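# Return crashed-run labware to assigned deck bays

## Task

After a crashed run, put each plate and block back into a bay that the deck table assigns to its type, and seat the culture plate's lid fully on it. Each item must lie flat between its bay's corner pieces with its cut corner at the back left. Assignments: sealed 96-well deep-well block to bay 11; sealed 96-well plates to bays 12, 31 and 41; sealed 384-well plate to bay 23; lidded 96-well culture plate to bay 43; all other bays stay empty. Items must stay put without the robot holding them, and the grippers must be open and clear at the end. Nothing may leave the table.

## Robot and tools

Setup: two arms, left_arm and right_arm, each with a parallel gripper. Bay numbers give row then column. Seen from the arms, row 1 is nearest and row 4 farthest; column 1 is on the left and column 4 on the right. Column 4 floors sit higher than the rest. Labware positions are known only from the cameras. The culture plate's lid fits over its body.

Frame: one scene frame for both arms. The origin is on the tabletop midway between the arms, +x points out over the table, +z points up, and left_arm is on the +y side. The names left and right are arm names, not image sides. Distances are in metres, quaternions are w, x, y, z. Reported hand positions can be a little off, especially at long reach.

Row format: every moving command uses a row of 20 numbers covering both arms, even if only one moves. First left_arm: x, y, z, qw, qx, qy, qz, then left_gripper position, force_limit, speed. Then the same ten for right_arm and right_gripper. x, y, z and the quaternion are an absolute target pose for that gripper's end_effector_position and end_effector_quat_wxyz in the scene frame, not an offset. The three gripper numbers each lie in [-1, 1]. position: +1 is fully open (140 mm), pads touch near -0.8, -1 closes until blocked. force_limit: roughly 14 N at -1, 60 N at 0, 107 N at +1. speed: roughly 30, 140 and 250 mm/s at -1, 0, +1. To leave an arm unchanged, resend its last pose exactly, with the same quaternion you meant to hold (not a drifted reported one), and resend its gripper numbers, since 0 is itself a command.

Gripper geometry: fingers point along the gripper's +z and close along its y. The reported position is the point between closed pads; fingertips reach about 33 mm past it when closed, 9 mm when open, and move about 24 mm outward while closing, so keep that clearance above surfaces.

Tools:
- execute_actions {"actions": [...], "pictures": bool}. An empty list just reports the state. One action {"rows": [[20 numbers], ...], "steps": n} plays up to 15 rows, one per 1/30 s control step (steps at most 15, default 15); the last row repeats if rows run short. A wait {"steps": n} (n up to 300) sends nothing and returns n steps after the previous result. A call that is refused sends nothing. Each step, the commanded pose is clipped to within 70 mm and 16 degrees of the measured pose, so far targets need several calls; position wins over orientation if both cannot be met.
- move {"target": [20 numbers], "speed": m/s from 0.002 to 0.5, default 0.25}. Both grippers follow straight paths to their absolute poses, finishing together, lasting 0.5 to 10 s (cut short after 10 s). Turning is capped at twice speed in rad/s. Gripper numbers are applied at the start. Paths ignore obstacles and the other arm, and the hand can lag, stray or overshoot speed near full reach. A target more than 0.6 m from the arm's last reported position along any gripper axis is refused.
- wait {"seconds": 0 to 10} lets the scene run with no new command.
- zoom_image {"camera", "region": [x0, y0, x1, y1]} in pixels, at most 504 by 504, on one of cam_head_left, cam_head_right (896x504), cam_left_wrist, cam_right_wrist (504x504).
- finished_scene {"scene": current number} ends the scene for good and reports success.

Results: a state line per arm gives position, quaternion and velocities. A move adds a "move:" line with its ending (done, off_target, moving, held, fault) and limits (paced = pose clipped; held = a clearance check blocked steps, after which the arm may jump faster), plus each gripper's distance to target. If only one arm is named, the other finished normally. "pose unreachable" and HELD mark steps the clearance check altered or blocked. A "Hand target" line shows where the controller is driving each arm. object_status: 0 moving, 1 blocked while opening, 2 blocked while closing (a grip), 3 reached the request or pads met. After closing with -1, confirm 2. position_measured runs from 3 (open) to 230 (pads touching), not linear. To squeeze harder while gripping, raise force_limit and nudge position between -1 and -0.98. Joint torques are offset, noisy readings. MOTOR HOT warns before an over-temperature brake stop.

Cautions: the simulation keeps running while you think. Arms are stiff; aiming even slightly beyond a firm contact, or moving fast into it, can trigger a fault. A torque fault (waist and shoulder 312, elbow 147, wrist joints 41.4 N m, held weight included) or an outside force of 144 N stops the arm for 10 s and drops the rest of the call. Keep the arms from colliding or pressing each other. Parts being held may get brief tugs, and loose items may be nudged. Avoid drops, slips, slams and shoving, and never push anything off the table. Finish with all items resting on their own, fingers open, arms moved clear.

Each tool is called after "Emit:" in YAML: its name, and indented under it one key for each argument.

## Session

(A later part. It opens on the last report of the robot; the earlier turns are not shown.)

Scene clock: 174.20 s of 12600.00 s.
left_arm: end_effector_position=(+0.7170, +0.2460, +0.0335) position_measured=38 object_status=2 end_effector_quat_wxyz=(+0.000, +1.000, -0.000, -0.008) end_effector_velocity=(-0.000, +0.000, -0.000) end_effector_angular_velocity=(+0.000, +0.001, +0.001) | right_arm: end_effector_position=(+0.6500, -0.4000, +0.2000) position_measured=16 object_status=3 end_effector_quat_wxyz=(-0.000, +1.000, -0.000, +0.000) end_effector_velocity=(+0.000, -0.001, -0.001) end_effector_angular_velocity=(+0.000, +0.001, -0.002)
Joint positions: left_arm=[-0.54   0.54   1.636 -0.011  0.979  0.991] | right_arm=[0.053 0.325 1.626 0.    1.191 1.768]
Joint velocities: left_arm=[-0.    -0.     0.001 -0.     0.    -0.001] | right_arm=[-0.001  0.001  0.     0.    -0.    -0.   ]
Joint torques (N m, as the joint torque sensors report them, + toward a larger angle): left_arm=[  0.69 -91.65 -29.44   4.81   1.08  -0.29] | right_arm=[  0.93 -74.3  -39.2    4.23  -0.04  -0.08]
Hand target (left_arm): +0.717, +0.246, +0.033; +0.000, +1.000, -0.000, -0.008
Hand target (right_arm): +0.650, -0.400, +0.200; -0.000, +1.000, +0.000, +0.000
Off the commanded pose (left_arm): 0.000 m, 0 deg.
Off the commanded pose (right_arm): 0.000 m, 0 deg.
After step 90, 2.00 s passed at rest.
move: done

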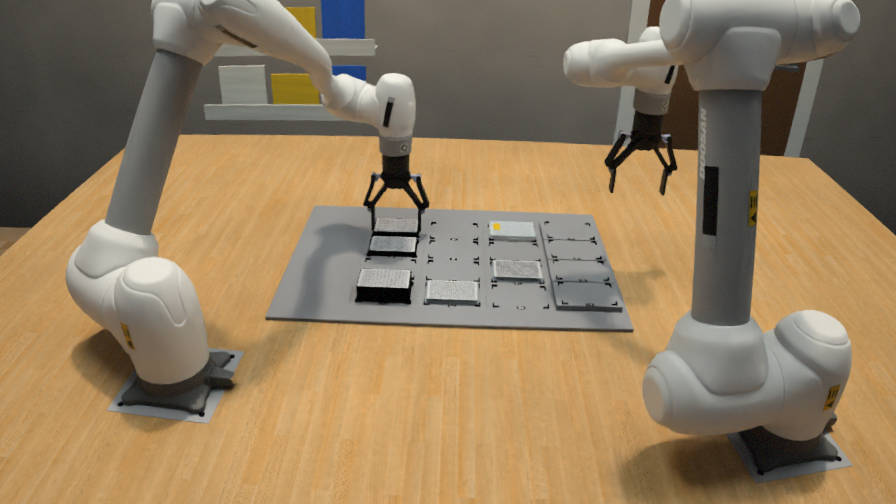

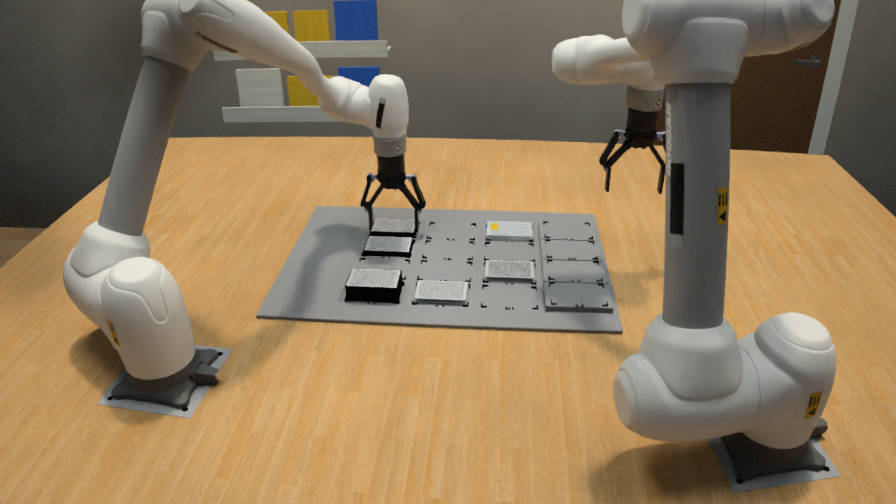

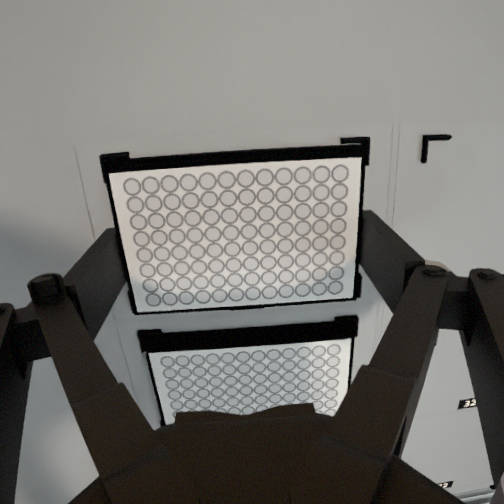

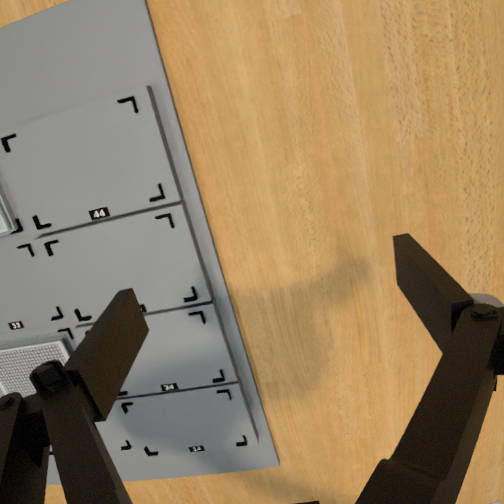

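Emit:
execute_actions:
  actions:
    - {"rows":[[0.717,0.2457,0.0333,0,1,0.003,-0.008,0.66,-0.3,-1,0.65,-0.4,0.2,0,1,0,0,0.9,-0.5,-0.5],[0.717,0.2457,0.0333,0,1,0.003,-0.008,0.66,-0.3,-1,0.65,-0.4,0.2,0,1,0,0,0.9,-0.5,-0.5],[0.717,0.2457,0.0325,0,1,0.003,-0.008,0.66,-0.3,-1,0.65,-0.4,0.2,0,1,0,0,0.9,-0.5,-0.5],[0.717,0.2457,0.0315,0,1,0.003,-0.008,0.66,-0.3,-1,0.65,-0.4,0.2,0,1,0,0,0.9,-0.5,-0.5]],"steps":12}
  pictures: false

Emit:
execute_actions:
  actions:
    - {"rows":[[0.717,0.2457,0.0315,0,1,0.003,-0.008,0.9,-0.3,-0.5,0.65,-0.4,0.2,0,1,0,0,0.9,-0.5,-0.5]],"steps":8}
  pictures: false

Emit:
move:
  target: [0.70,0.2457,0.12,0,1,0,0,0.9,-0.3,-0.5,0.65,-0.4,0.2,0,1,0,0,0.9,-0.5,-0.5]
  speed: 0.15

Emit:
zoom_image:
  camera: "cam_left_wrist"
  region: [110,70,380,340]

Emit:
zoom_image:
  camera: "cam_head_left"
  region: [345,205,555,310]

Scene clock: 184.30 s of 12600.00 s.
left_arm: end_effector_position=(+0.7171, +0.2457, +0.0316) position_measured=38 object_status=2 end_effector_quat_wxyz=(+0.000, +1.000, +0.003, -0.008) end_effector_velocity=(-0.002, -0.001, -0.001) end_effector_angular_velocity=(+0.001, +0.003, -0.001) | right_arm: end_effector_position=(+0.6500, -0.4000, +0.2000) position_measured=16 object_status=3 end_effector_quat_wxyz=(-0.000, +1.000, -0.000, +0.000) end_effector_velocity=(+0.000, -0.000, +0.001) end_effector_angular_velocity=(+0.001, -0.001, -0.002)
Joint positions: left_arm=[-0.54   0.542  1.637 -0.011  0.976  0.985] | right_arm=[0.053 0.325 1.626 0.    1.191 1.768]
Joint velocities: left_arm=[-0.002  0.001  0.001 -0.001  0.001 -0.   ] | right_arm=[-0.001 -0.001 -0.     0.001 -0.    -0.   ]
Joint torques (N m, as the joint torque sensors report them, + toward a larger angle): left_arm=[ -4.   -60.08 -15.7    3.52  -1.93  -0.44] | right_arm=[  3.87 -71.54 -40.42   4.22  -0.58  -0.35]
Hand target (left_arm): +0.717, +0.246, +0.031; +0.000, +1.000, +0.003, -0.008
Hand target (right_arm): +0.650, -0.400, +0.200; -0.000, +1.000, +0.000, +0.000
Off the commanded pose (left_arm): 0.000 m, 0 deg.
Off the commanded pose (right_arm): 0.000 m, 0 deg.
Steps of this call (steps 1 to 90: nothing new was sent; then 6.70 s passed at rest; steps 91 to 102: all 12 steps of this action). Readings (end_effector_position | what the end effector reports):
91: left_arm (+0.7170, +0.2460, +0.0335) | right_arm (+0.6500, -0.4000, +0.2000) | left_arm position_measured=38 object_status=2 | right_arm position_measured=16 object_status=3
92: left_arm (+0.7170, +0.2460, +0.0334) | right_arm (+0.6500, -0.4000, +0.2000) | left_arm position_measured=38 object_status=2 | right_arm position_measured=16 object_status=3
94: left_arm (+0.7171, +0.2459, +0.0331) | right_arm (+0.6500, -0.4000, +0.2000) | left_arm position_measured=38 object_status=2 | right_arm position_measured=16 object_status=3
98: left_arm (+0.7172, +0.2458, +0.0320) | right_arm (+0.6500, -0.4000, +0.2000) | left_arm position_measured=38 object_status=2 | right_arm position_measured=16 object_status=3
102: the state above

Scene clock: 184.57 s of 12600.00 s.
left_arm: end_effector_position=(+0.7169, +0.2458, +0.0312) position_measured=16 object_status=0 end_effector_quat_wxyz=(-0.000, +1.000, +0.003, -0.008) end_effector_velocity=(+0.002, -0.001, +0.003) end_effector_angular_velocity=(-0.002, -0.005, -0.002) | right_arm: end_effector_position=(+0.6500, -0.4000, +0.2000) position_measured=16 object_status=3 end_effector_quat_wxyz=(-0.000, +1.000, -0.000, +0.000) end_effector_velocity=(+0.000, -0.000, +0.001) end_effector_angular_velocity=(+0.000, -0.001, -0.000)
Joint positions: left_arm=[-0.54   0.543  1.637 -0.011  0.976  0.985] | right_arm=[0.053 0.325 1.626 0.    1.191 1.768]
Joint velocities: left_arm=[-0.    -0.002 -0.002  0.001 -0.001  0.001] | right_arm=[-0.    -0.    -0.001  0.     0.    -0.   ]
Joint torques (N m, as the joint torque sensors report them, + toward a larger angle): left_arm=[ -0.3  -89.15 -30.64   3.75   0.47  -0.16] | right_arm=[  1.58 -69.78 -40.35   4.33  -0.1   -0.16]
Hand target (left_arm): +0.717, +0.246, +0.031; +0.000, +1.000, +0.003, -0.008
Hand target (right_arm): +0.650, -0.400, +0.200; -0.000, +1.000, +0.000, +0.000
Off the commanded pose (left_arm): 0.000 m, 0 deg.
Off the commanded pose (right_arm): 0.000 m, 0 deg.
Steps of this call (steps 1 to 8: all 8 steps of this action). Readings (end_effector_position | what the end effector reports):
1: left_arm (+0.7171, +0.2457, +0.0316) | right_arm (+0.6500, -0.4000, +0.2000) | left_arm position_measured=38 object_status=0 | right_arm position_measured=16 object_status=3
2: left_arm (+0.7170, +0.2458, +0.0314) | right_arm (+0.6500, -0.4000, +0.2000) | left_arm position_measured=38 object_status=0 | right_arm position_measured=16 object_status=3
4: left_arm (+0.7168, +0.2458, +0.0310) | right_arm (+0.6500, -0.4000, +0.2000) | left_arm position_measured=26 object_status=0 | right_arm position_measured=16 object_status=3
8: the state above

Scene clock: 185.80 s of 12600.00 s.
left_arm: end_effector_position=(+0.6999, +0.2458, +0.1199) position_measured=16 object_status=3 end_effector_quat_wxyz=(-0.000, +1.000, +0.000, +0.000) end_effector_velocity=(-0.000, -0.000, +0.001) end_effector_angular_velocity=(-0.001, +0.000, +0.001) | right_arm: end_effector_position=(+0.6500, -0.4000, +0.2000) position_measured=16 object_status=3 end_effector_quat_wxyz=(-0.000, +1.000, -0.000, +0.000) end_effector_velocity=(+0.000, +0.000, +0.001) end_effector_angular_velocity=(-0.001, -0.002, +0.001)
Joint positions: left_arm=[-0.557  0.442  1.614  0.     1.086  0.968] | right_arm=[0.053 0.325 1.626 0.    1.191 1.768]
Joint velocities: left_arm=[-0.    -0.001 -0.001 -0.001  0.001 -0.001] | right_arm=[ 0.001 -0.002 -0.    -0.001  0.    -0.   ]
Joint torques (N m, as the joint torque sensors report them, + toward a larger angle): left_arm=[ -1.51 -86.63 -33.73   4.01   0.41  -0.43] | right_arm=[  0.   -72.79 -39.45   3.95  -0.1   -0.37]
Hand target (left_arm): +0.700, +0.246, +0.120; -0.000, +1.000, +0.000, +0.000
Hand target (right_arm): +0.650, -0.400, +0.200; -0.000, +1.000, +0.000, +0.000
Off the commanded pose (left_arm): 0.000 m, 0 deg.
Off the commanded pose (right_arm): 0.000 m, 0 deg.
move: done

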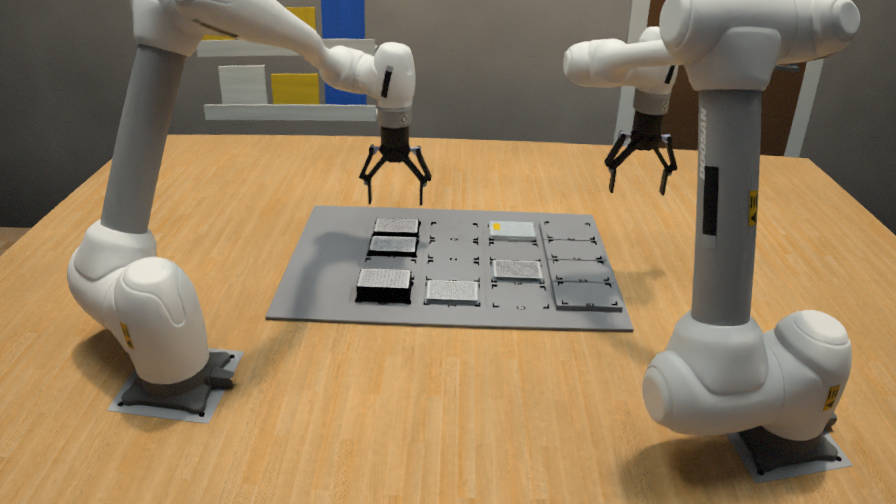

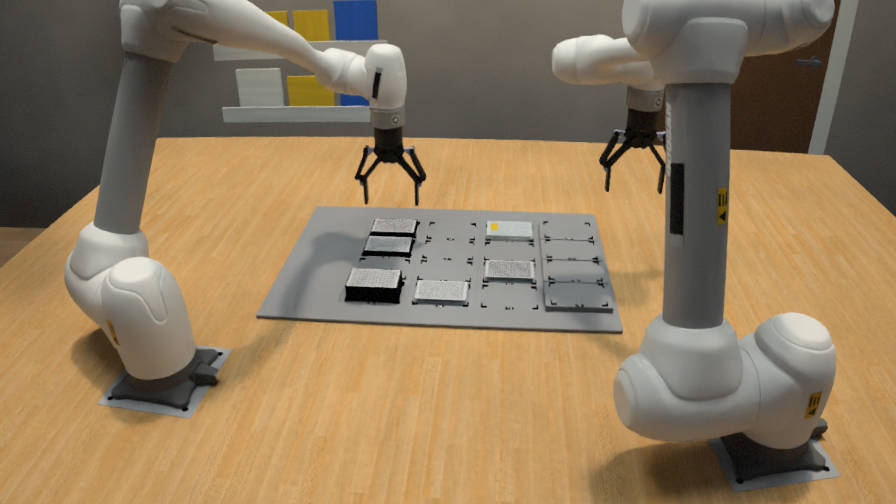

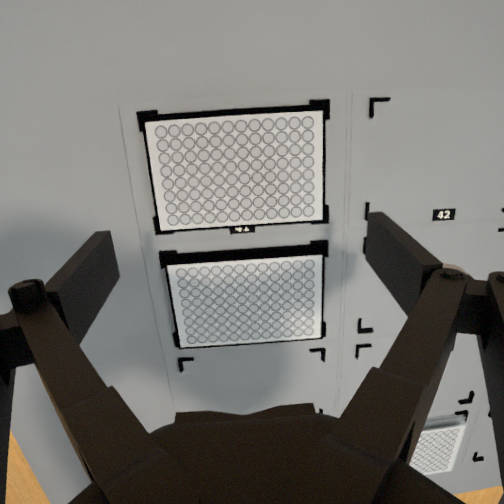

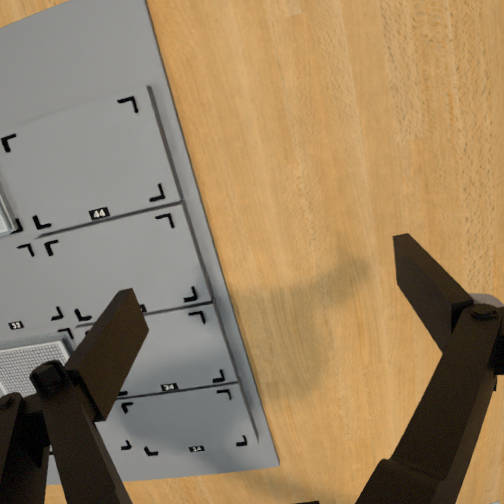

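Region (110, 70, 380, 340) of cam_left_wrist's 504x504 image, scaled by 1.867, with more detail than that image has.

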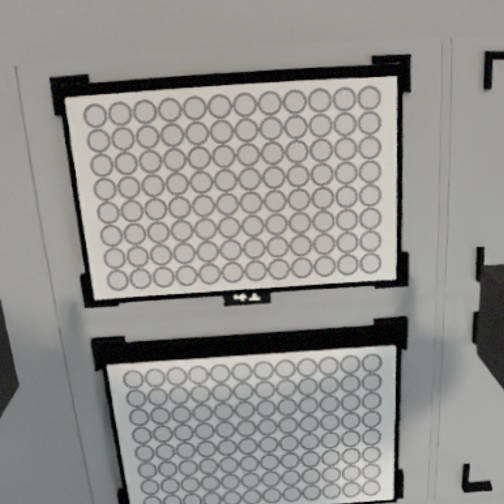

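Region (345, 205, 555, 310) of cam_head_left's 896x504 image, scaled by 2.400, with more detail than that image has.

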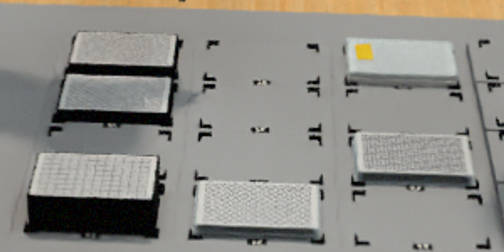

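Emit:
finished_scene:
  scene: 1

The scene is finished: the task was done.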